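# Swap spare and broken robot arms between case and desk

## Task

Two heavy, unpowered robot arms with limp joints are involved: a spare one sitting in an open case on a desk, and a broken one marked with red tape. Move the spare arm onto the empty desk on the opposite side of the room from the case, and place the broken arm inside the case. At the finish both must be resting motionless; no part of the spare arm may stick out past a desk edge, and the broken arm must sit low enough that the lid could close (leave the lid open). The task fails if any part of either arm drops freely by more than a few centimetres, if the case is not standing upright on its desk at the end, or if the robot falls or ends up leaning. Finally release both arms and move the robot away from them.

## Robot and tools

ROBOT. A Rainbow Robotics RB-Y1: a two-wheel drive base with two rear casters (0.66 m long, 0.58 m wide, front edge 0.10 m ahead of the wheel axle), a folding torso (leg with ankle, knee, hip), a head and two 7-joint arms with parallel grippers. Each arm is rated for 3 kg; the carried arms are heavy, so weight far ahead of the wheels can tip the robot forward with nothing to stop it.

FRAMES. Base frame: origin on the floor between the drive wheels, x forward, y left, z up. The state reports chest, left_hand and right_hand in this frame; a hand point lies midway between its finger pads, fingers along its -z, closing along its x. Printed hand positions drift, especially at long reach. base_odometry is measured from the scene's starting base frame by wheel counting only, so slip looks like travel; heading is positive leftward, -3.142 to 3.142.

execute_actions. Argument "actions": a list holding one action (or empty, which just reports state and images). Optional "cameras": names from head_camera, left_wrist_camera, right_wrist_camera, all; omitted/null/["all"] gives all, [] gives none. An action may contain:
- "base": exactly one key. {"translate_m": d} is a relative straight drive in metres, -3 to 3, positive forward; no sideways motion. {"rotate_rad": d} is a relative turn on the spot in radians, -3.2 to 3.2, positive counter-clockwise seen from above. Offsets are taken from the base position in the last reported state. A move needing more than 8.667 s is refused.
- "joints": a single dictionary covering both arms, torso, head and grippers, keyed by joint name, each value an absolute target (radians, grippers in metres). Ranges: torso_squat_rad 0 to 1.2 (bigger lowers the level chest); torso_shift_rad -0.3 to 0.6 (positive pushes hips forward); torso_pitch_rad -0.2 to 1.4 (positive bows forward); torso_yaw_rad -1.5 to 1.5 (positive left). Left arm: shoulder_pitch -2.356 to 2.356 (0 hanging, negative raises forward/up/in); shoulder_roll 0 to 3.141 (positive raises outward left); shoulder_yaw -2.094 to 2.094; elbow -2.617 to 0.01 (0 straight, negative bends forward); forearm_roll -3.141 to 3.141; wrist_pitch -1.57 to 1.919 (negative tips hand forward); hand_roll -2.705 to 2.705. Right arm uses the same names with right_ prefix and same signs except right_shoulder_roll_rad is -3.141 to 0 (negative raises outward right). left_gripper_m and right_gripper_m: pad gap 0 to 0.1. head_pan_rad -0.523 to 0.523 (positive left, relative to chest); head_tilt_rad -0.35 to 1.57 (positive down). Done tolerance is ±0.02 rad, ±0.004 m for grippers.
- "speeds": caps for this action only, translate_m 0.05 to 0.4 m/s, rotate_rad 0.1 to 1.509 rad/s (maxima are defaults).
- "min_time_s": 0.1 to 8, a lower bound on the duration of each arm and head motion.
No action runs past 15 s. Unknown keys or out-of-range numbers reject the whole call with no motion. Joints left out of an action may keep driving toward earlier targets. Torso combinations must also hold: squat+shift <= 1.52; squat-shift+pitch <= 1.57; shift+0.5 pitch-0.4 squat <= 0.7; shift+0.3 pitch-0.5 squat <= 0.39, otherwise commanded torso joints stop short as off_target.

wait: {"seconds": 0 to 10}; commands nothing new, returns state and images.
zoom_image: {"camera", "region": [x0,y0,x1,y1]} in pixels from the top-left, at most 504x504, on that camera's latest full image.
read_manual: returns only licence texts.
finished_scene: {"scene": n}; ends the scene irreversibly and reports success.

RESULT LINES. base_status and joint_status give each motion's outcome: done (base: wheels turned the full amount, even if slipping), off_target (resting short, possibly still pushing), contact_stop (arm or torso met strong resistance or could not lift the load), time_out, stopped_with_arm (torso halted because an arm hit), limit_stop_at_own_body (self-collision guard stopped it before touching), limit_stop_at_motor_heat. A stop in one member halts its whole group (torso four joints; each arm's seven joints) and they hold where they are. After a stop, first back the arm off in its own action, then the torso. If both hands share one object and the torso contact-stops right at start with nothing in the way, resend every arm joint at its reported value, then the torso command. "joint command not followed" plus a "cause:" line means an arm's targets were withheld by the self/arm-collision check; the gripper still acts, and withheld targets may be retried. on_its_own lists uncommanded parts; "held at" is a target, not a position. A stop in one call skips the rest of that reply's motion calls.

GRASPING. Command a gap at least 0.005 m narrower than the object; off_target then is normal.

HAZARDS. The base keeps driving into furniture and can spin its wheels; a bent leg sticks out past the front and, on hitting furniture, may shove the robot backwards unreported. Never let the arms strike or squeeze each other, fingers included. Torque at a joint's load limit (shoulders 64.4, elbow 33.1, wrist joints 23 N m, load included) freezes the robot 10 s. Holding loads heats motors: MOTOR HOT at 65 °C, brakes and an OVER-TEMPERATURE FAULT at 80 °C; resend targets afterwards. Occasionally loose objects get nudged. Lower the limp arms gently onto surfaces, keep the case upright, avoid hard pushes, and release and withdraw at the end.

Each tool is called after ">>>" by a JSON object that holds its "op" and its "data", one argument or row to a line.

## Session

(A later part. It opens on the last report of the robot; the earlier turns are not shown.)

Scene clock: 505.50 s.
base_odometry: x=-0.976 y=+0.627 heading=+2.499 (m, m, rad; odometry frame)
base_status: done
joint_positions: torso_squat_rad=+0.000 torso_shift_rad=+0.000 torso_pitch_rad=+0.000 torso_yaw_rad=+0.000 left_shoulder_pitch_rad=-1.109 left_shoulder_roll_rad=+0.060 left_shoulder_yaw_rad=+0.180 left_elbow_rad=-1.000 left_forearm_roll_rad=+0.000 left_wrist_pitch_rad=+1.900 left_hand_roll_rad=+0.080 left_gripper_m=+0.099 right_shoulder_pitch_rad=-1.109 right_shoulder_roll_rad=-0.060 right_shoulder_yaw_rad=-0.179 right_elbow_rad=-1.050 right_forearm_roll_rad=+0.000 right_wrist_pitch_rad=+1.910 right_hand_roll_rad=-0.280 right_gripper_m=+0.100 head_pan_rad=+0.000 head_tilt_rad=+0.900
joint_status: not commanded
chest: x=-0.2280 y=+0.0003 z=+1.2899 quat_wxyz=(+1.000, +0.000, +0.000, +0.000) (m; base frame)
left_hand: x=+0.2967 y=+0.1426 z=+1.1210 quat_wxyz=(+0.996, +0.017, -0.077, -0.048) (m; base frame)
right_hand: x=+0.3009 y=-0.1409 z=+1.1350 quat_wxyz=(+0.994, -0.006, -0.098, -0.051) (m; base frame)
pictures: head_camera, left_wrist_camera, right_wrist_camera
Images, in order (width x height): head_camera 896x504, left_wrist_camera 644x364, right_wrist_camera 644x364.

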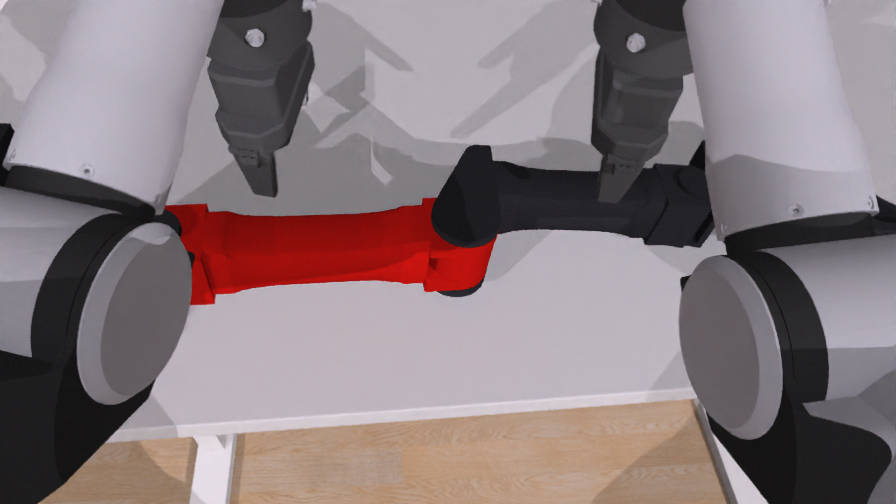

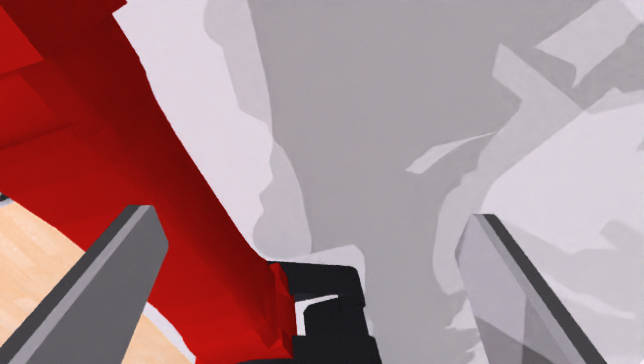

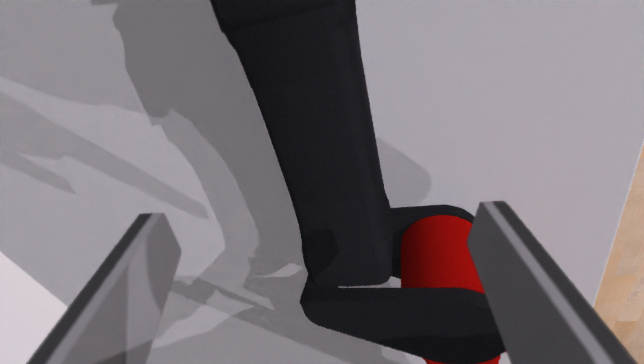

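>>> {"op": "execute_actions", "data": {
  "actions": [
    {"base":{"translate_m":-0.06},"joints":{"left_hand_roll_rad":-0.06,"right_hand_roll_rad":-0.5}}
  ],
  "cameras": []
}}

>>> {"op": "execute_actions", "data": {
  "actions": [
    {"base":{"rotate_rad":0.65},"joints":{"torso_yaw_rad":-0.37}}
  ]
}}

Scene clock: 536.53 s.
base_odometry: x=-0.928 y=+0.591 heading=+2.500 (m, m, rad; odometry frame)
base_status: done
joint_positions: torso_squat_rad=+0.000 torso_shift_rad=+0.000 torso_pitch_rad=+0.000 torso_yaw_rad=+0.000 left_shoulder_pitch_rad=-1.109 left_shoulder_roll_rad=+0.060 left_shoulder_yaw_rad=+0.180 left_elbow_rad=-1.000 left_forearm_roll_rad=+0.000 left_wrist_pitch_rad=+1.900 left_hand_roll_rad=-0.060 left_gripper_m=+0.099 right_shoulder_pitch_rad=-1.109 right_shoulder_roll_rad=-0.060 right_shoulder_yaw_rad=-0.179 right_elbow_rad=-1.050 right_forearm_roll_rad=+0.000 right_wrist_pitch_rad=+1.910 right_hand_roll_rad=-0.500 right_gripper_m=+0.100 head_pan_rad=+0.000 head_tilt_rad=+0.900
joint_status: all done
chest: x=-0.2280 y=+0.0003 z=+1.2899 quat_wxyz=(+1.000, +0.000, +0.000, +0.000) (m; base frame)
left_hand: x=+0.2966 y=+0.1426 z=+1.1211 quat_wxyz=(+0.990, +0.023, -0.075, -0.118) (m; base frame)
right_hand: x=+0.3008 y=-0.1409 z=+1.1351 quat_wxyz=(+0.982, +0.005, -0.098, -0.160) (m; base frame)
pictures: none
No camera images: the call's "cameras" was empty. Leave "cameras" out to get every camera's image.

Scene clock: 539.20 s.
base_odometry: x=-0.928 y=+0.591 heading=-3.134 (m, m, rad; odometry frame)
base_status: done
joint_positions: torso_squat_rad=+0.000 torso_shift_rad=+0.000 torso_pitch_rad=+0.000 torso_yaw_rad=-0.370 left_shoulder_pitch_rad=-1.109 left_shoulder_roll_rad=+0.060 left_shoulder_yaw_rad=+0.180 left_elbow_rad=-1.000 left_forearm_roll_rad=+0.000 left_wrist_pitch_rad=+1.900 left_hand_roll_rad=-0.060 left_gripper_m=+0.099 right_shoulder_pitch_rad=-1.109 right_shoulder_roll_rad=-0.060 right_shoulder_yaw_rad=-0.180 right_elbow_rad=-1.050 right_forearm_roll_rad=+0.000 right_wrist_pitch_rad=+1.910 right_hand_roll_rad=-0.500 right_gripper_m=+0.100 head_pan_rad=+0.000 head_tilt_rad=+0.900
joint_status: all done
chest: x=-0.2280 y=+0.0002 z=+1.2899 quat_wxyz=(+0.983, +0.000, +0.000, -0.184) (m; base frame)
left_hand: x=+0.3126 y=-0.0569 z=+1.1212 quat_wxyz=(+0.951, +0.008, -0.078, -0.298) (m; base frame)
right_hand: x=+0.2140 y=-0.3226 z=+1.1352 quat_wxyz=(+0.936, -0.013, -0.097, -0.338) (m; base frame)
pictures: head_camera, left_wrist_camera, right_wrist_camera
Images, in order (width x height): head_camera 896x504, left_wrist_camera 644x364, right_wrist_camera 644x364.

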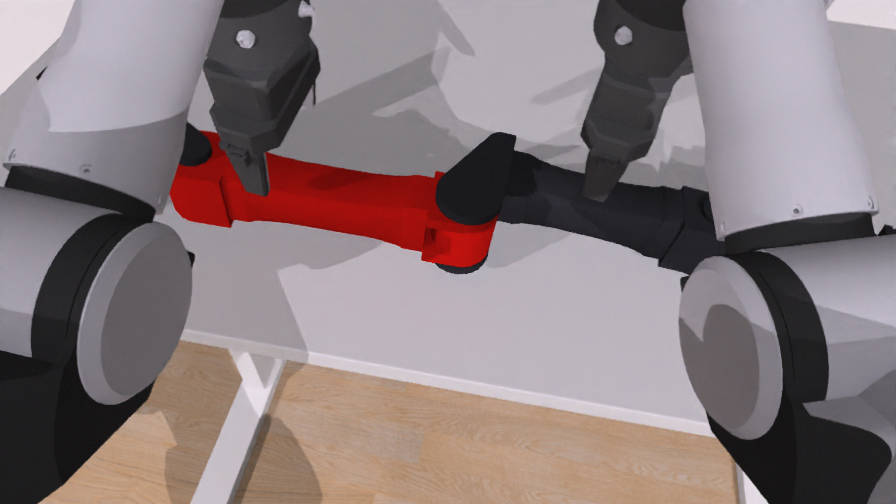

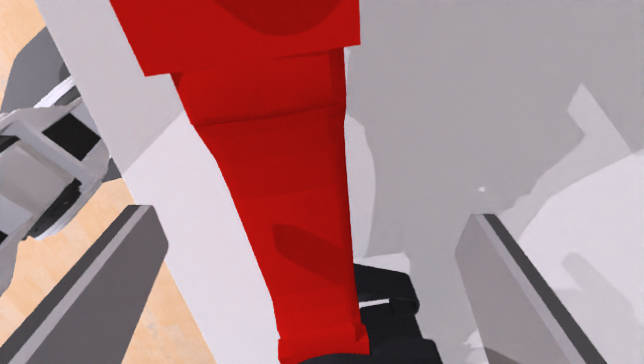

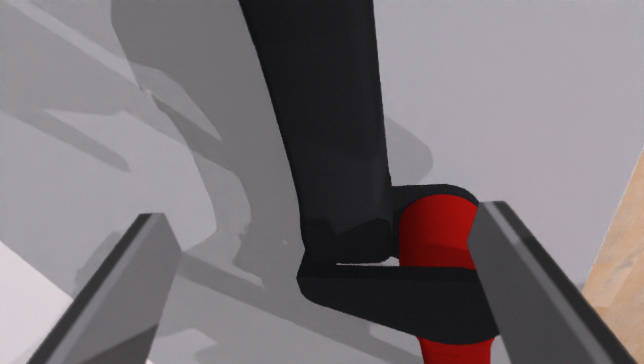

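>>> {"op": "execute_actions", "data": {
  "actions": [
    {"joints":{"torso_yaw_rad":-0.41,"torso_pitch_rad":0.08,"left_hand_roll_rad":0.06,"right_hand_roll_rad":-0.4}}
  ]
}}

Scene clock: 547.47 s.
base_odometry: x=-0.928 y=+0.591 heading=-3.134 (m, m, rad; odometry frame)
base_status: not commanded
joint_positions: torso_squat_rad=+0.000 torso_shift_rad=+0.000 torso_pitch_rad=+0.080 torso_yaw_rad=-0.410 left_shoulder_pitch_rad=-1.109 left_shoulder_roll_rad=+0.060 left_shoulder_yaw_rad=+0.180 left_elbow_rad=-1.000 left_forearm_roll_rad=+0.000 left_wrist_pitch_rad=+1.900 left_hand_roll_rad=+0.060 left_gripper_m=+0.099 right_shoulder_pitch_rad=-1.109 right_shoulder_roll_rad=-0.060 right_shoulder_yaw_rad=-0.180 right_elbow_rad=-1.050 right_forearm_roll_rad=+0.000 right_wrist_pitch_rad=+1.910 right_hand_roll_rad=-0.400 right_gripper_m=+0.100 head_pan_rad=+0.000 head_tilt_rad=+0.900
joint_status: all done
chest: x=-0.2032 y=+0.0002 z=+1.2889 quat_wxyz=(+0.978, -0.009, +0.039, -0.203) (m; base frame)
left_hand: x=+0.3194 y=-0.0784 z=+1.0777 quat_wxyz=(+0.965, -0.008, -0.040, -0.259) (m; base frame)
right_hand: x=+0.2119 y=-0.3400 z=+1.1004 quat_wxyz=(+0.949, -0.032, -0.058, -0.308) (m; base frame)
pictures: head_camera, left_wrist_camera, right_wrist_camera
Images, in order (width x height): head_camera 896x504, left_wrist_camera 644x364, right_wrist_camera 644x364.

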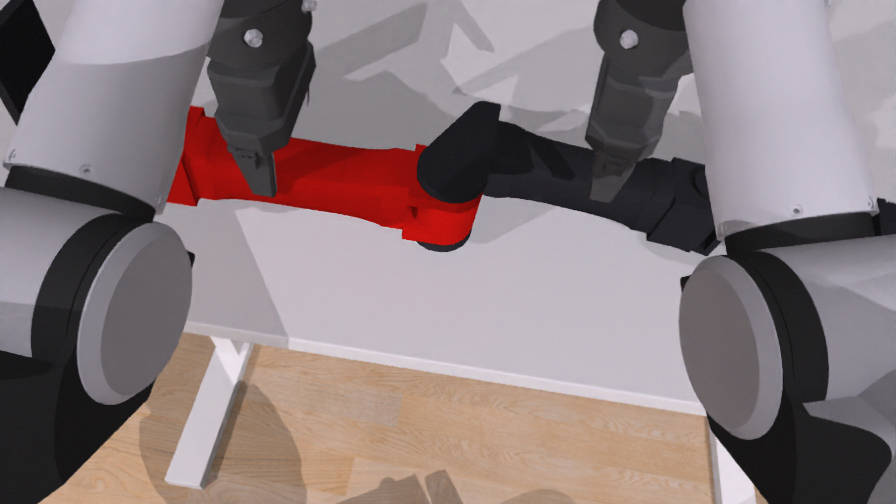

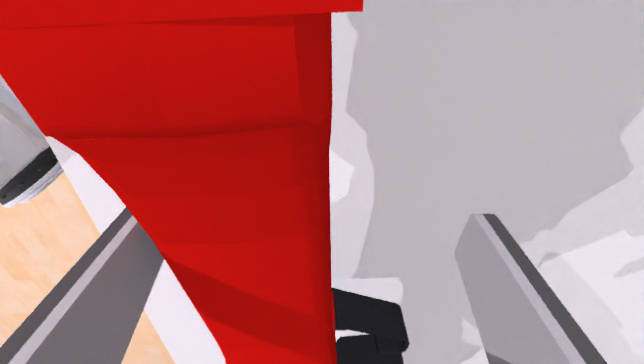

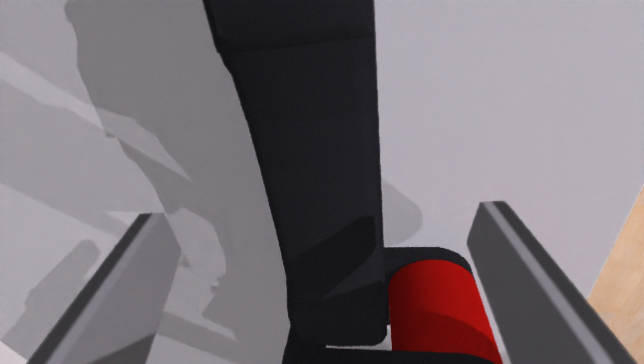

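>>> {"op": "execute_actions", "data": {
  "actions": [
    {"base":{"translate_m":-0.024},"joints":{"right_elbow_rad":-0.95,"right_wrist_pitch_rad":1.76,"left_hand_roll_rad":0.1,"right_hand_roll_rad":-0.36}}
  ],
  "cameras": ["left_wrist_camera","right_wrist_camera"]
}}

Scene clock: 558.27 s.
base_odometry: x=-0.904 y=+0.591 heading=-3.133 (m, m, rad; odometry frame)
base_status: done
joint_positions: torso_squat_rad=+0.000 torso_shift_rad=+0.000 torso_pitch_rad=+0.080 torso_yaw_rad=-0.410 left_shoulder_pitch_rad=-1.109 left_shoulder_roll_rad=+0.060 left_shoulder_yaw_rad=+0.180 left_elbow_rad=-1.000 left_forearm_roll_rad=+0.000 left_wrist_pitch_rad=+1.900 left_hand_roll_rad=+0.100 left_gripper_m=+0.099 right_shoulder_pitch_rad=-1.109 right_shoulder_roll_rad=-0.060 right_shoulder_yaw_rad=-0.180 right_elbow_rad=-0.950 right_forearm_roll_rad=+0.000 right_wrist_pitch_rad=+1.760 right_hand_roll_rad=-0.360 right_gripper_m=+0.100 head_pan_rad=+0.000 head_tilt_rad=+0.900
joint_status: all done
chest: x=-0.2034 y=+0.0002 z=+1.2889 quat_wxyz=(+0.978, -0.009, +0.039, -0.203) (m; base frame)
left_hand: x=+0.3193 y=-0.0784 z=+1.0779 quat_wxyz=(+0.970, -0.009, -0.040, -0.240) (m; base frame)
right_hand: x=+0.2293 y=-0.3459 z=+1.0773 quat_wxyz=(+0.954, -0.032, -0.082, -0.288) (m; base frame)
pictures: left_wrist_camera, right_wrist_camera
Images, in order (width x height): left_wrist_camera 644x364, right_wrist_camera 644x364.

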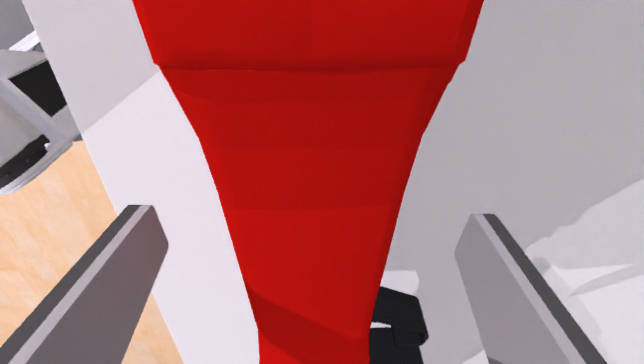

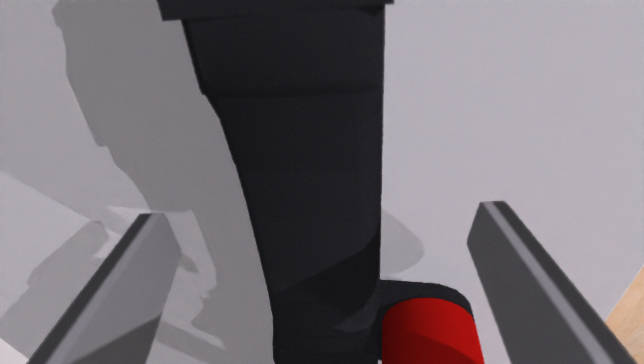

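>>> {"op": "execute_actions", "data": {
  "actions": [
    {"joints":{"right_elbow_rad":-0.87,"right_wrist_pitch_rad":1.68,"right_hand_roll_rad":-0.32}}
  ]
}}

>>> {"op": "execute_actions", "data": {
  "actions": [
    {"joints":{"torso_squat_rad":0.3}}
  ]
}}

Scene clock: 590.77 s.
base_odometry: x=-0.904 y=+0.591 heading=-3.133 (m, m, rad; odometry frame)
base_status: not commanded
joint_positions: torso_squat_rad=+0.000 torso_shift_rad=+0.000 torso_pitch_rad=+0.080 torso_yaw_rad=-0.410 left_shoulder_pitch_rad=-1.109 left_shoulder_roll_rad=+0.060 left_shoulder_yaw_rad=+0.180 left_elbow_rad=-1.000 left_forearm_roll_rad=+0.000 left_wrist_pitch_rad=+1.900 left_hand_roll_rad=+0.100 left_gripper_m=+0.099 right_shoulder_pitch_rad=-1.109 right_shoulder_roll_rad=-0.060 right_shoulder_yaw_rad=-0.180 right_elbow_rad=-0.870 right_forearm_roll_rad=+0.000 right_wrist_pitch_rad=+1.680 right_hand_roll_rad=-0.320 right_gripper_m=+0.100 head_pan_rad=+0.000 head_tilt_rad=+0.900
joint_status: all done
chest: x=-0.2034 y=+0.0002 z=+1.2889 quat_wxyz=(+0.978, -0.009, +0.039, -0.203) (m; base frame)
left_hand: x=+0.3193 y=-0.0784 z=+1.0778 quat_wxyz=(+0.970, -0.009, -0.040, -0.240) (m; base frame)
right_hand: x=+0.2328 y=-0.3483 z=+1.0571 quat_wxyz=(+0.959, -0.033, -0.082, -0.269) (m; base frame)
pictures: head_camera, left_wrist_camera, right_wrist_camera
Images, in order (width x height): head_camera 896x504, left_wrist_camera 644x364, right_wrist_camera 644x364.

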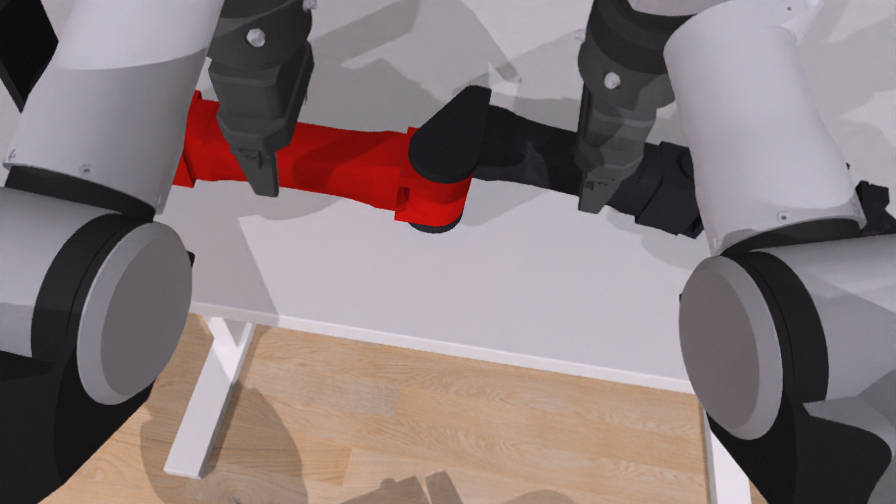

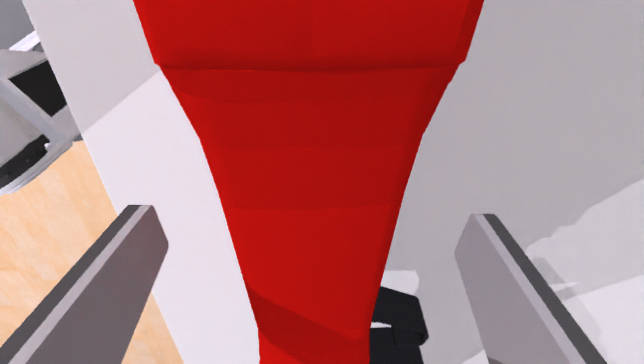

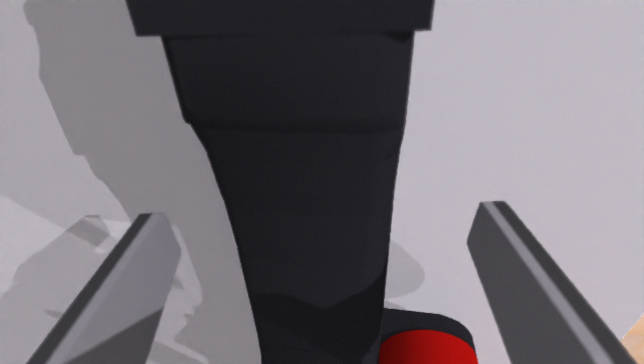

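Scene clock: 592.53 s.
base_odometry: x=-0.904 y=+0.591 heading=-3.133 (m, m, rad; odometry frame)
base_status: not commanded
joint_positions: torso_squat_rad=+0.300 torso_shift_rad=+0.000 torso_pitch_rad=+0.080 torso_yaw_rad=-0.410 left_shoulder_pitch_rad=-1.109 left_shoulder_roll_rad=+0.060 left_shoulder_yaw_rad=+0.180 left_elbow_rad=-1.000 left_forearm_roll_rad=+0.000 left_wrist_pitch_rad=+1.900 left_hand_roll_rad=+0.100 left_gripper_m=+0.099 right_shoulder_pitch_rad=-1.109 right_shoulder_roll_rad=-0.060 right_shoulder_yaw_rad=-0.180 right_elbow_rad=-0.870 right_forearm_roll_rad=+0.000 right_wrist_pitch_rad=+1.680 right_hand_roll_rad=-0.320 right_gripper_m=+0.100 head_pan_rad=+0.000 head_tilt_rad=+0.900
joint_status: all done
chest: x=-0.2033 y=+0.0002 z=+1.2577 quat_wxyz=(+0.978, -0.009, +0.039, -0.203) (m; base frame)
left_hand: x=+0.3194 y=-0.0784 z=+1.0465 quat_wxyz=(+0.970, -0.009, -0.040, -0.240) (m; base frame)
right_hand: x=+0.2328 y=-0.3483 z=+1.0258 quat_wxyz=(+0.959, -0.034, -0.082, -0.269) (m; base frame)
pictures: head_camera, left_wrist_camera, right_wrist_camera
Images, in order (width x height): head_camera 896x504, left_wrist_camera 644x364, right_wrist_camera 644x364.

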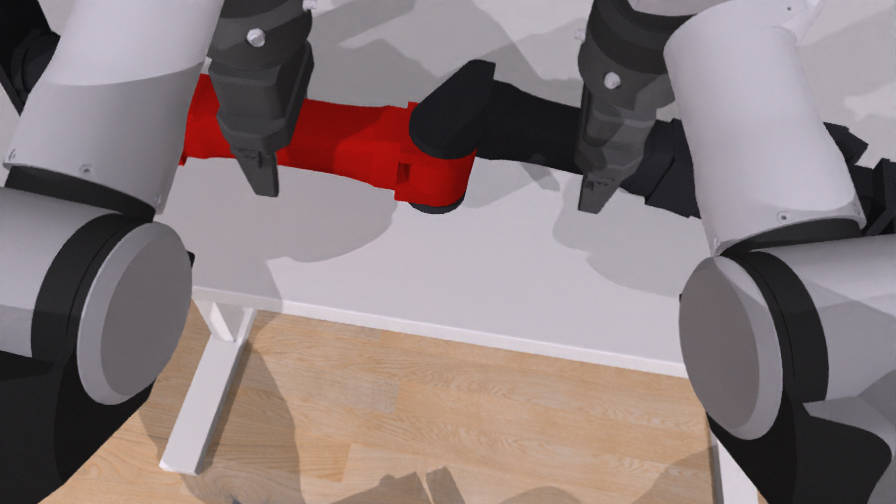

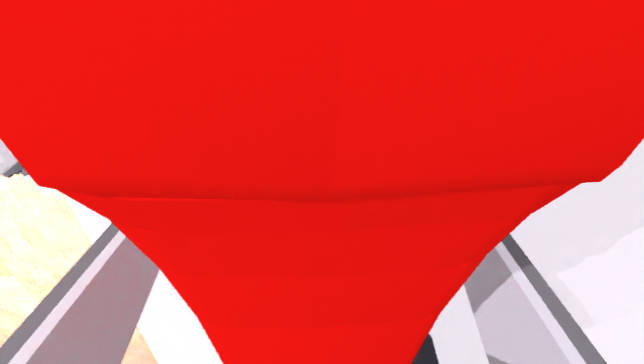

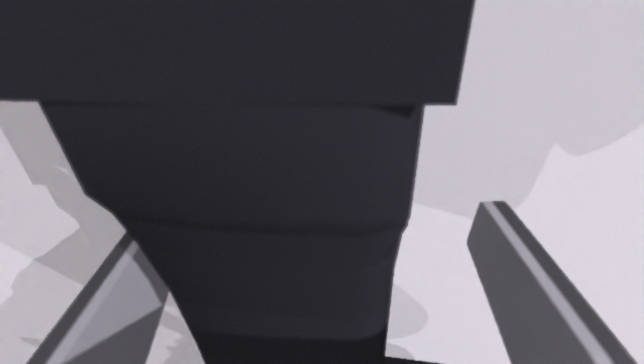

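>>> {"op": "execute_actions", "data": {
  "actions": [
    {"joints":{"right_wrist_pitch_rad":1.6,"right_elbow_rad":-0.84}}
  ],
  "cameras": ["right_wrist_camera"]
}}

>>> {"op": "execute_actions", "data": {
  "actions": [
    {"joints":{"torso_squat_rad":0.375}}
  ]
}}

Scene clock: 598.87 s.
base_odometry: x=-0.904 y=+0.591 heading=-3.133 (m, m, rad; odometry frame)
base_status: not commanded
joint_positions: torso_squat_rad=+0.300 torso_shift_rad=+0.000 torso_pitch_rad=+0.080 torso_yaw_rad=-0.410 left_shoulder_pitch_rad=-1.109 left_shoulder_roll_rad=+0.060 left_shoulder_yaw_rad=+0.180 left_elbow_rad=-1.000 left_forearm_roll_rad=+0.000 left_wrist_pitch_rad=+1.900 left_hand_roll_rad=+0.100 left_gripper_m=+0.099 right_shoulder_pitch_rad=-1.109 right_shoulder_roll_rad=-0.060 right_shoulder_yaw_rad=-0.180 right_elbow_rad=-0.840 right_forearm_roll_rad=+0.000 right_wrist_pitch_rad=+1.600 right_hand_roll_rad=-0.320 right_gripper_m=+0.100 head_pan_rad=+0.000 head_tilt_rad=+0.900
joint_status: all done
chest: x=-0.2033 y=+0.0002 z=+1.2577 quat_wxyz=(+0.978, -0.009, +0.039, -0.203) (m; base frame)
left_hand: x=+0.3194 y=-0.0784 z=+1.0465 quat_wxyz=(+0.970, -0.009, -0.040, -0.240) (m; base frame)
right_hand: x=+0.2448 y=-0.3515 z=+1.0203 quat_wxyz=(+0.957, -0.032, -0.106, -0.267) (m; base frame)
pictures: right_wrist_camera
Images, in order (width x height): right_wrist_camera 644x364.

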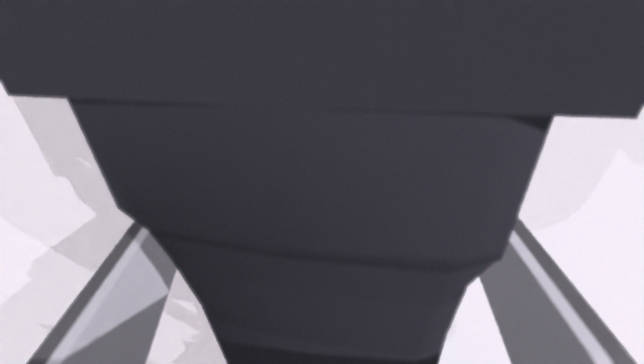

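Scene clock: 599.87 s.
base_odometry: x=-0.904 y=+0.591 heading=-3.133 (m, m, rad; odometry frame)
base_status: not commanded
joint_positions: torso_squat_rad=+0.375 torso_shift_rad=-0.001 torso_pitch_rad=+0.077 torso_yaw_rad=-0.410 left_shoulder_pitch_rad=-1.109 left_shoulder_roll_rad=+0.060 left_shoulder_yaw_rad=+0.180 left_elbow_rad=-1.000 left_forearm_roll_rad=+0.000 left_wrist_pitch_rad=+1.900 left_hand_roll_rad=+0.100 left_gripper_m=+0.099 right_shoulder_pitch_rad=-1.117 right_shoulder_roll_rad=-0.063 right_shoulder_yaw_rad=-0.180 right_elbow_rad=-0.845 right_forearm_roll_rad=+0.000 right_wrist_pitch_rad=+1.600 right_hand_roll_rad=-0.320 right_gripper_m=+0.100 head_pan_rad=+0.000 head_tilt_rad=+0.900
joint_status: all done
chest: x=-0.2051 y=+0.0009 z=+1.2403 quat_wxyz=(+0.978, -0.009, +0.037, -0.204) (m; base frame)
left_hand: x=+0.3182 y=-0.0781 z=+1.0309 quat_wxyz=(+0.970, -0.009, -0.042, -0.240) (m; base frame)
right_hand: x=+0.2468 y=-0.3523 z=+1.0106 quat_wxyz=(+0.956, -0.033, -0.114, -0.267) (m; base frame)
pictures: head_camera, left_wrist_camera, right_wrist_camera
Images, in order (width x height): head_camera 896x504, left_wrist_camera 644x364, right_wrist_camera 644x364.

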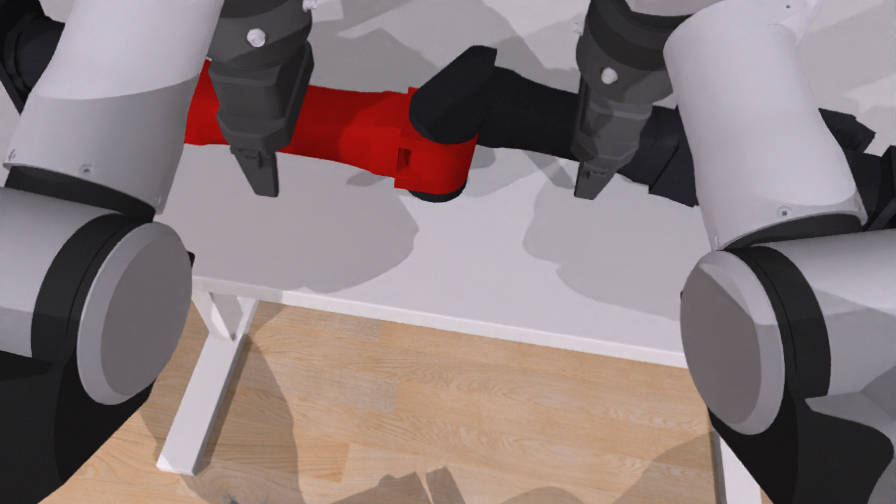

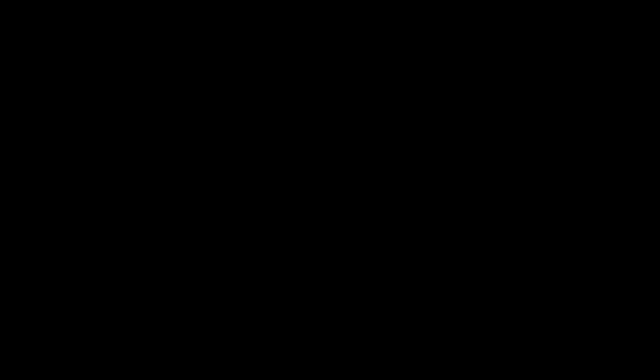

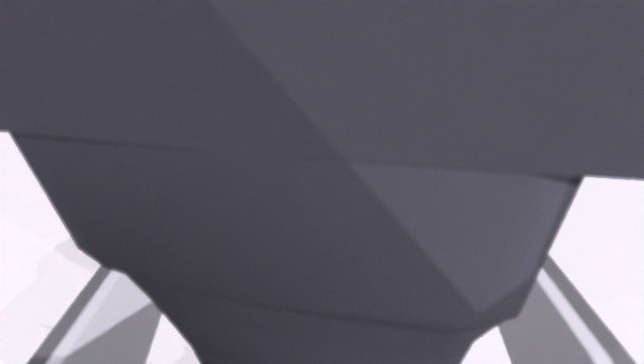

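Right palm is touching; ease off and close.

>>> {"op": "execute_actions", "data": {
  "actions": [
    {"joints":{"right_shoulder_pitch_rad":-1.122,"right_elbow_rad":-0.848,"left_gripper_m":0.02,"right_gripper_m":0.02}}
  ],
  "cameras": ["head_camera"]
}}

>>> {"op": "execute_actions", "data": {
  "actions": [
    {"joints":{"torso_squat_rad":0.0}}
  ],
  "cameras": ["head_camera"]
}}

Scene clock: 607.63 s.
base_odometry: x=-0.904 y=+0.591 heading=-3.133 (m, m, rad; odometry frame)
base_status: not commanded
joint_positions: torso_squat_rad=+0.375 torso_shift_rad=+0.000 torso_pitch_rad=+0.079 torso_yaw_rad=-0.410 left_shoulder_pitch_rad=-1.111 left_shoulder_roll_rad=+0.060 left_shoulder_yaw_rad=+0.180 left_elbow_rad=-1.001 left_forearm_roll_rad=+0.000 left_wrist_pitch_rad=+1.899 left_hand_roll_rad=+0.100 left_gripper_m=+0.055 right_shoulder_pitch_rad=-1.123 right_shoulder_roll_rad=-0.060 right_shoulder_yaw_rad=-0.180 right_elbow_rad=-0.849 right_forearm_roll_rad=+0.000 right_wrist_pitch_rad=+1.601 right_hand_roll_rad=-0.320 right_gripper_m=+0.056 head_pan_rad=+0.000 head_tilt_rad=+0.900
joint_status: left_gripper_m off_target (ended at +0.055, target +0.020); right_gripper_m off_target (ended at +0.056, target +0.020); the others done
chest: x=-0.2038 y=+0.0004 z=+1.2403 quat_wxyz=(+0.978, -0.009, +0.039, -0.203) (m; base frame)
left_hand: x=+0.3197 y=-0.0790 z=+1.0308 quat_wxyz=(+0.970, -0.009, -0.042, -0.240) (m; base frame)
right_hand: x=+0.2506 y=-0.3501 z=+1.0130 quat_wxyz=(+0.957, -0.032, -0.117, -0.264) (m; base frame)
pictures: head_camera
Images, in order (width x height): head_camera 896x504.

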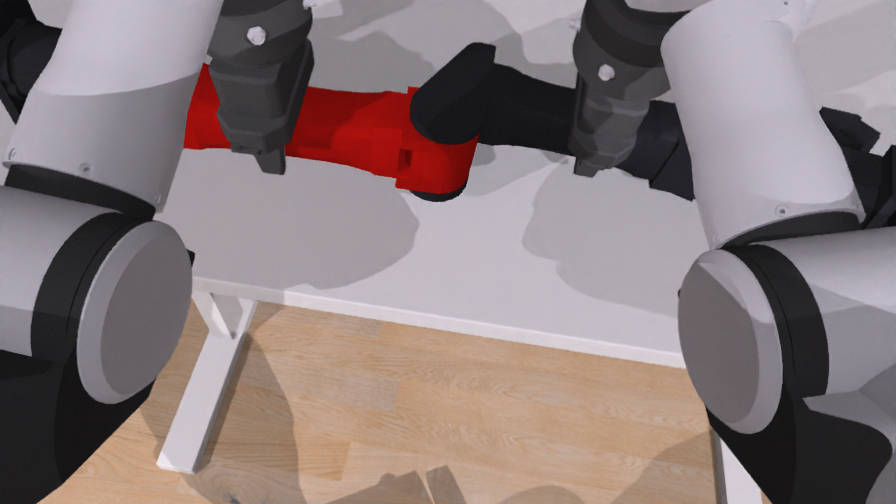

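Scene clock: 609.67 s.
base_odometry: x=-0.904 y=+0.591 heading=-3.133 (m, m, rad; odometry frame)
base_status: not commanded
joint_positions: torso_squat_rad=+0.000 torso_shift_rad=+0.001 torso_pitch_rad=+0.082 torso_yaw_rad=-0.410 left_shoulder_pitch_rad=-1.107 left_shoulder_roll_rad=+0.059 left_shoulder_yaw_rad=+0.180 left_elbow_rad=-0.999 left_forearm_roll_rad=+0.000 left_wrist_pitch_rad=+1.900 left_hand_roll_rad=+0.100 left_gripper_m=+0.055 right_shoulder_pitch_rad=-1.119 right_shoulder_roll_rad=-0.058 right_shoulder_yaw_rad=-0.180 right_elbow_rad=-0.846 right_forearm_roll_rad=+0.000 right_wrist_pitch_rad=+1.601 right_hand_roll_rad=-0.320 right_gripper_m=+0.056 head_pan_rad=+0.000 head_tilt_rad=+0.900
joint_status: all done
chest: x=-0.2022 y=+0.0001 z=+1.2889 quat_wxyz=(+0.978, -0.009, +0.040, -0.203) (m; base frame)
left_hand: x=+0.3194 y=-0.0784 z=+1.0753 quat_wxyz=(+0.970, -0.009, -0.037, -0.240) (m; base frame)
right_hand: x=+0.2500 y=-0.3496 z=+1.0572 quat_wxyz=(+0.957, -0.032, -0.113, -0.265) (m; base frame)
pictures: head_camera
Images, in order (width x height): head_camera 896x504.

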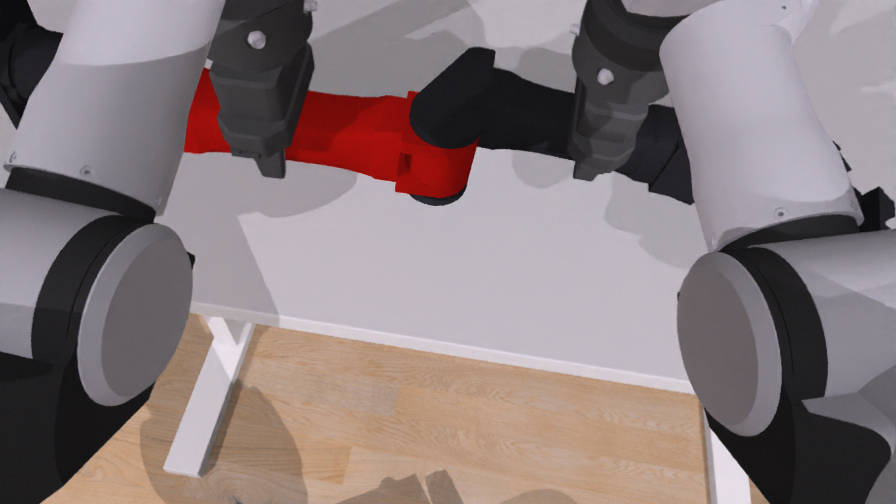

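>>> {"op": "execute_actions", "data": {
  "actions": [
    {"joints":{"torso_pitch_rad":-0.06}}
  ],
  "cameras": []
}}

>>> {"op": "execute_actions", "data": {
  "actions": [
    {"joints":{"torso_pitch_rad":-0.2,"head_pan_rad":-0.4,"head_tilt_rad":0.95}}
  ],
  "cameras": ["head_camera"]
}}

>>> {"op": "execute_actions", "data": {
  "actions": [
    {"joints":{"left_shoulder_pitch_rad":-1.26,"right_shoulder_pitch_rad":-1.273},"min_time_s":2}
  ],
  "cameras": ["head_camera"]
}}

Scene clock: 619.80 s.
base_odometry: x=-0.904 y=+0.591 heading=-3.133 (m, m, rad; odometry frame)
base_status: not commanded
joint_positions: torso_squat_rad=+0.000 torso_shift_rad=+0.001 torso_pitch_rad=-0.058 torso_yaw_rad=-0.410 left_shoulder_pitch_rad=-1.107 left_shoulder_roll_rad=+0.059 left_shoulder_yaw_rad=+0.180 left_elbow_rad=-0.999 left_forearm_roll_rad=+0.000 left_wrist_pitch_rad=+1.900 left_hand_roll_rad=+0.100 left_gripper_m=+0.055 right_shoulder_pitch_rad=-1.119 right_shoulder_roll_rad=-0.058 right_shoulder_yaw_rad=-0.180 right_elbow_rad=-0.846 right_forearm_roll_rad=+0.000 right_wrist_pitch_rad=+1.601 right_hand_roll_rad=-0.320 right_gripper_m=+0.056 head_pan_rad=+0.000 head_tilt_rad=+0.900
joint_status: all done
chest: x=-0.2457 y=+0.0000 z=+1.2894 quat_wxyz=(+0.979, +0.006, -0.029, -0.204) (m; base frame)
left_hand: x=+0.3005 y=-0.0784 z=+1.1506 quat_wxyz=(+0.965, +0.008, -0.105, -0.240) (m; base frame)
right_hand: x=+0.2343 y=-0.3496 z=+1.1227 quat_wxyz=(+0.947, -0.013, -0.179, -0.266) (m; base frame)
pictures: none
No camera images: the call's "cameras" was empty. Leave "cameras" out to get every camera's image.

Scene clock: 621.07 s.
base_odometry: x=-0.904 y=+0.591 heading=-3.133 (m, m, rad; odometry frame)
base_status: not commanded
joint_positions: torso_squat_rad=+0.000 torso_shift_rad=+0.000 torso_pitch_rad=-0.198 torso_yaw_rad=-0.410 left_shoulder_pitch_rad=-1.106 left_shoulder_roll_rad=+0.059 left_shoulder_yaw_rad=+0.180 left_elbow_rad=-0.999 left_forearm_roll_rad=+0.000 left_wrist_pitch_rad=+1.900 left_hand_roll_rad=+0.100 left_gripper_m=+0.055 right_shoulder_pitch_rad=-1.119 right_shoulder_roll_rad=-0.058 right_shoulder_yaw_rad=-0.180 right_elbow_rad=-0.846 right_forearm_roll_rad=+0.000 right_wrist_pitch_rad=+1.601 right_hand_roll_rad=-0.320 right_gripper_m=+0.056 head_pan_rad=-0.400 head_tilt_rad=+0.950
joint_status: all done
chest: x=-0.2887 y=+0.0000 z=+1.2839 quat_wxyz=(+0.974, +0.020, -0.097, -0.203) (m; base frame)
left_hand: x=+0.2714 y=-0.0786 z=+1.2226 quat_wxyz=(+0.955, +0.025, -0.172, -0.239) (m; base frame)
right_hand: x=+0.2097 y=-0.3496 z=+1.1856 quat_wxyz=(+0.932, +0.006, -0.245, -0.267) (m; base frame)
pictures: head_camera
Images, in order (width x height): head_camera 896x504.

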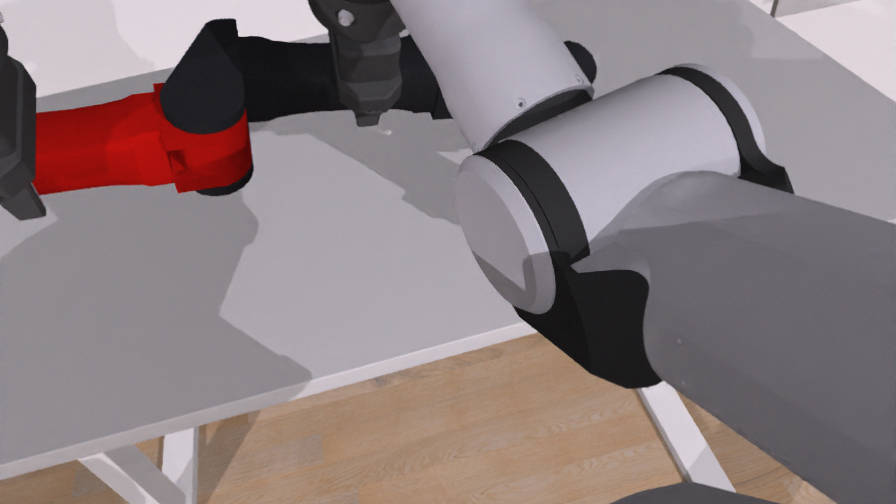

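Scene clock: 623.63 s.
base_odometry: x=-0.904 y=+0.591 heading=-3.133 (m, m, rad; odometry frame)
base_status: not commanded
joint_positions: torso_squat_rad=+0.000 torso_shift_rad=+0.001 torso_pitch_rad=-0.198 torso_yaw_rad=-0.410 left_shoulder_pitch_rad=-1.255 left_shoulder_roll_rad=+0.062 left_shoulder_yaw_rad=+0.180 left_elbow_rad=-0.998 left_forearm_roll_rad=-0.001 left_wrist_pitch_rad=+1.901 left_hand_roll_rad=+0.100 left_gripper_m=+0.055 right_shoulder_pitch_rad=-1.224 right_shoulder_roll_rad=-0.074 right_shoulder_yaw_rad=-0.181 right_elbow_rad=-0.840 right_forearm_roll_rad=+0.006 right_wrist_pitch_rad=+1.603 right_hand_roll_rad=-0.321 right_gripper_m=+0.055 head_pan_rad=-0.400 head_tilt_rad=+0.950
joint_status: right_shoulder_pitch_rad contact_stop (moved -0.106 of -0.154); the others done
on_its_own: right_shoulder_pitch_rad is held at -1.229, not at your -1.273, since a contact_stop
chest: x=-0.2886 y=-0.0001 z=+1.2839 quat_wxyz=(+0.974, +0.020, -0.097, -0.203) (m; base frame)
left_hand: x=+0.2695 y=-0.1118 z=+1.2987 quat_wxyz=(+0.936, +0.015, -0.238, -0.260) (m; base frame)
right_hand: x=+0.2225 y=-0.3502 z=+1.2476 quat_wxyz=(+0.922, -0.007, -0.291, -0.256) (m; base frame)
pictures: head_camera
Images, in order (width x height): head_camera 896x504.

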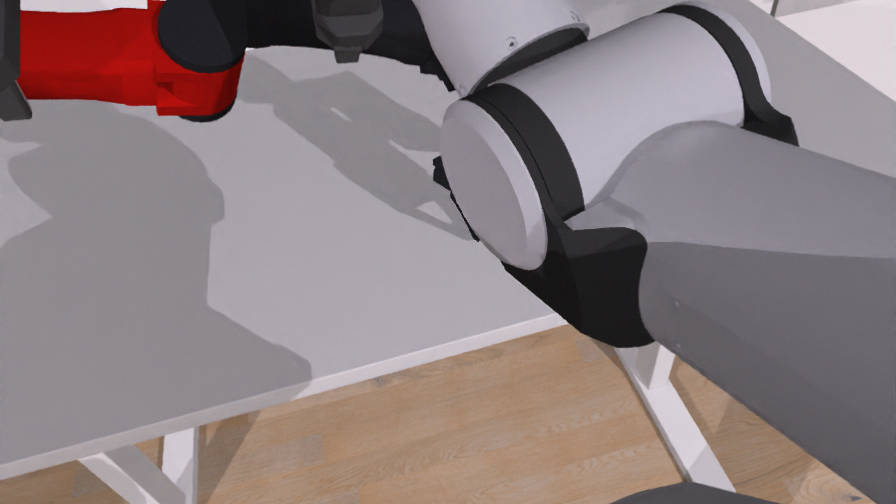

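>>> {"op": "execute_actions", "data": {
  "actions": [
    {"joints":{"left_shoulder_pitch_rad":-1.24,"left_shoulder_roll_rad":0.085,"right_shoulder_pitch_rad":-1.232,"right_shoulder_roll_rad":-0.09,"right_elbow_rad":-0.845,"right_forearm_roll_rad":0},"min_time_s":1}
  ],
  "cameras": []
}}

>>> {"op": "execute_actions", "data": {
  "actions": [
    {"joints":{"torso_yaw_rad":0,"head_tilt_rad":0.75}}
  ],
  "cameras": ["head_camera"]
}}

Scene clock: 632.33 s.
base_odometry: x=-0.904 y=+0.591 heading=-3.133 (m, m, rad; odometry frame)
base_status: not commanded
joint_positions: torso_squat_rad=+0.000 torso_shift_rad=+0.001 torso_pitch_rad=-0.198 torso_yaw_rad=-0.410 left_shoulder_pitch_rad=-1.239 left_shoulder_roll_rad=+0.077 left_shoulder_yaw_rad=+0.180 left_elbow_rad=-0.998 left_forearm_roll_rad=+0.002 left_wrist_pitch_rad=+1.900 left_hand_roll_rad=+0.100 left_gripper_m=+0.055 right_shoulder_pitch_rad=-1.230 right_shoulder_roll_rad=-0.082 right_shoulder_yaw_rad=-0.181 right_elbow_rad=-0.843 right_forearm_roll_rad=-0.002 right_wrist_pitch_rad=+1.603 right_hand_roll_rad=-0.320 right_gripper_m=+0.055 head_pan_rad=-0.400 head_tilt_rad=+0.950
joint_status: all done
chest: x=-0.2886 y=-0.0001 z=+1.2839 quat_wxyz=(+0.974, +0.020, -0.097, -0.203) (m; base frame)
left_hand: x=+0.2750 y=-0.1024 z=+1.2939 quat_wxyz=(+0.939, +0.017, -0.235, -0.252) (m; base frame)
right_hand: x=+0.2228 y=-0.3525 z=+1.2530 quat_wxyz=(+0.920, -0.005, -0.296, -0.256) (m; base frame)
pictures: none
No camera images: the call's "cameras" was empty. Leave "cameras" out to get every camera's image.

Scene clock: 634.13 s.
base_odometry: x=-0.904 y=+0.591 heading=-3.133 (m, m, rad; odometry frame)
base_status: not commanded
joint_positions: torso_squat_rad=+0.000 torso_shift_rad=+0.001 torso_pitch_rad=-0.198 torso_yaw_rad=+0.000 left_shoulder_pitch_rad=-1.238 left_shoulder_roll_rad=+0.078 left_shoulder_yaw_rad=+0.180 left_elbow_rad=-0.998 left_forearm_roll_rad=+0.002 left_wrist_pitch_rad=+1.900 left_hand_roll_rad=+0.100 left_gripper_m=+0.055 right_shoulder_pitch_rad=-1.230 right_shoulder_roll_rad=-0.082 right_shoulder_yaw_rad=-0.180 right_elbow_rad=-0.843 right_forearm_roll_rad=-0.003 right_wrist_pitch_rad=+1.603 right_hand_roll_rad=-0.320 right_gripper_m=+0.054 head_pan_rad=-0.400 head_tilt_rad=+0.750
joint_status: all done
chest: x=-0.2885 y=+0.0002 z=+1.2839 quat_wxyz=(+0.995, +0.000, -0.099, +0.000) (m; base frame)
left_hand: x=+0.2701 y=+0.1280 z=+1.2927 quat_wxyz=(+0.970, +0.025, -0.237, -0.050) (m; base frame)
right_hand: x=+0.3203 y=-0.1252 z=+1.2727 quat_wxyz=(+0.952, +0.017, -0.301, -0.055) (m; base frame)
pictures: head_camera
Images, in order (width x height): head_camera 896x504.

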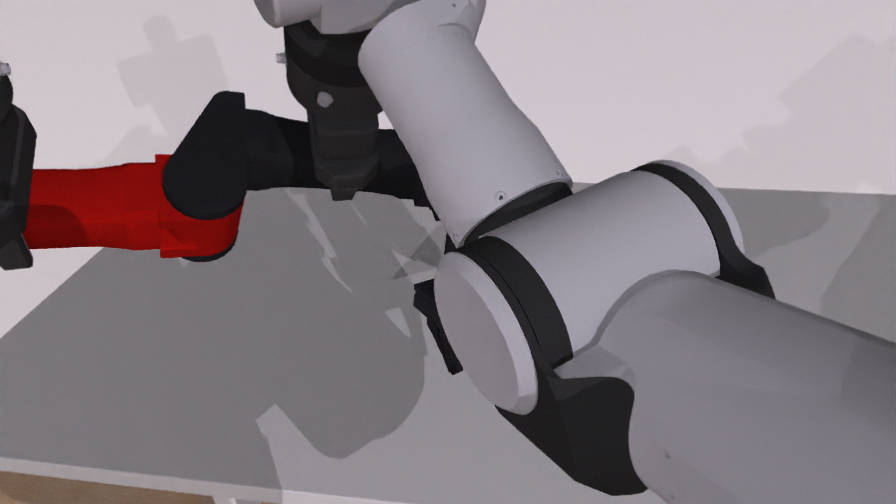

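>>> {"op": "execute_actions", "data": {
  "actions": [
    {"base":{"translate_m":-0.5},"joints":{"left_shoulder_roll_rad":0.08,"right_shoulder_roll_rad":-0.084,"head_pan_rad":0,"head_tilt_rad":0.6},"speeds":{"translate_m":0.3}}
  ],
  "cameras": ["head_camera"]
}}

>>> {"op": "execute_actions", "data": {
  "actions": [
    {"base":{"rotate_rad":1.697},"speeds":{"rotate_rad":0.6}}
  ],
  "cameras": ["head_camera"]
}}

Scene clock: 649.77 s.
base_odometry: x=-0.404 y=+0.595 heading=-3.132 (m, m, rad; odometry frame)
base_status: done
joint_positions: torso_squat_rad=+0.000 torso_shift_rad=+0.001 torso_pitch_rad=-0.198 torso_yaw_rad=+0.000 left_shoulder_pitch_rad=-1.238 left_shoulder_roll_rad=+0.075 left_shoulder_yaw_rad=+0.180 left_elbow_rad=-0.998 left_forearm_roll_rad=+0.001 left_wrist_pitch_rad=+1.900 left_hand_roll_rad=+0.100 left_gripper_m=+0.055 right_shoulder_pitch_rad=-1.229 right_shoulder_roll_rad=-0.079 right_shoulder_yaw_rad=-0.180 right_elbow_rad=-0.843 right_forearm_roll_rad=-0.001 right_wrist_pitch_rad=+1.603 right_hand_roll_rad=-0.320 right_gripper_m=+0.055 head_pan_rad=+0.000 head_tilt_rad=+0.600
joint_status: all done
chest: x=-0.2884 y=+0.0002 z=+1.2839 quat_wxyz=(+0.995, +0.000, -0.099, +0.000) (m; base frame)
left_hand: x=+0.2699 y=+0.1272 z=+1.2917 quat_wxyz=(+0.970, +0.025, -0.236, -0.050) (m; base frame)
right_hand: x=+0.3200 y=-0.1240 z=+1.2714 quat_wxyz=(+0.952, +0.017, -0.300, -0.054) (m; base frame)
pictures: head_camera
Images, in order (width x height): head_camera 896x504.

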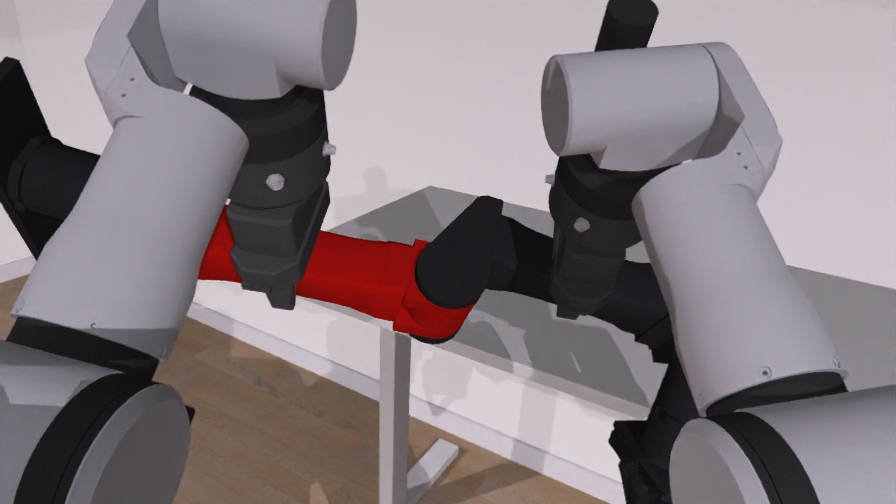

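Scene clock: 654.13 s.
base_odometry: x=-0.404 y=+0.596 heading=-1.435 (m, m, rad; odometry frame)
base_status: done
joint_positions: torso_squat_rad=+0.000 torso_shift_rad=+0.001 torso_pitch_rad=-0.198 torso_yaw_rad=+0.000 left_shoulder_pitch_rad=-1.238 left_shoulder_roll_rad=+0.075 left_shoulder_yaw_rad=+0.180 left_elbow_rad=-0.998 left_forearm_roll_rad=+0.001 left_wrist_pitch_rad=+1.900 left_hand_roll_rad=+0.100 left_gripper_m=+0.055 right_shoulder_pitch_rad=-1.229 right_shoulder_roll_rad=-0.079 right_shoulder_yaw_rad=-0.180 right_elbow_rad=-0.843 right_forearm_roll_rad=-0.001 right_wrist_pitch_rad=+1.603 right_hand_roll_rad=-0.320 right_gripper_m=+0.055 head_pan_rad=+0.000 head_tilt_rad=+0.600
joint_status: not commanded
chest: x=-0.2884 y=+0.0002 z=+1.2839 quat_wxyz=(+0.995, +0.000, -0.099, +0.000) (m; base frame)
left_hand: x=+0.2699 y=+0.1271 z=+1.2917 quat_wxyz=(+0.970, +0.025, -0.236, -0.050) (m; base frame)
right_hand: x=+0.3200 y=-0.1241 z=+1.2714 quat_wxyz=(+0.952, +0.017, -0.300, -0.055) (m; base frame)
pictures: head_camera
Images, in order (width x height): head_camera 896x504.

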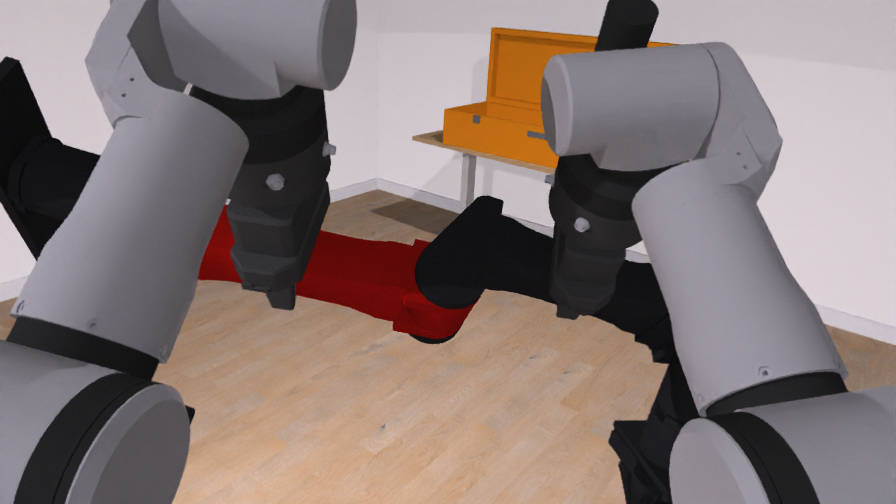

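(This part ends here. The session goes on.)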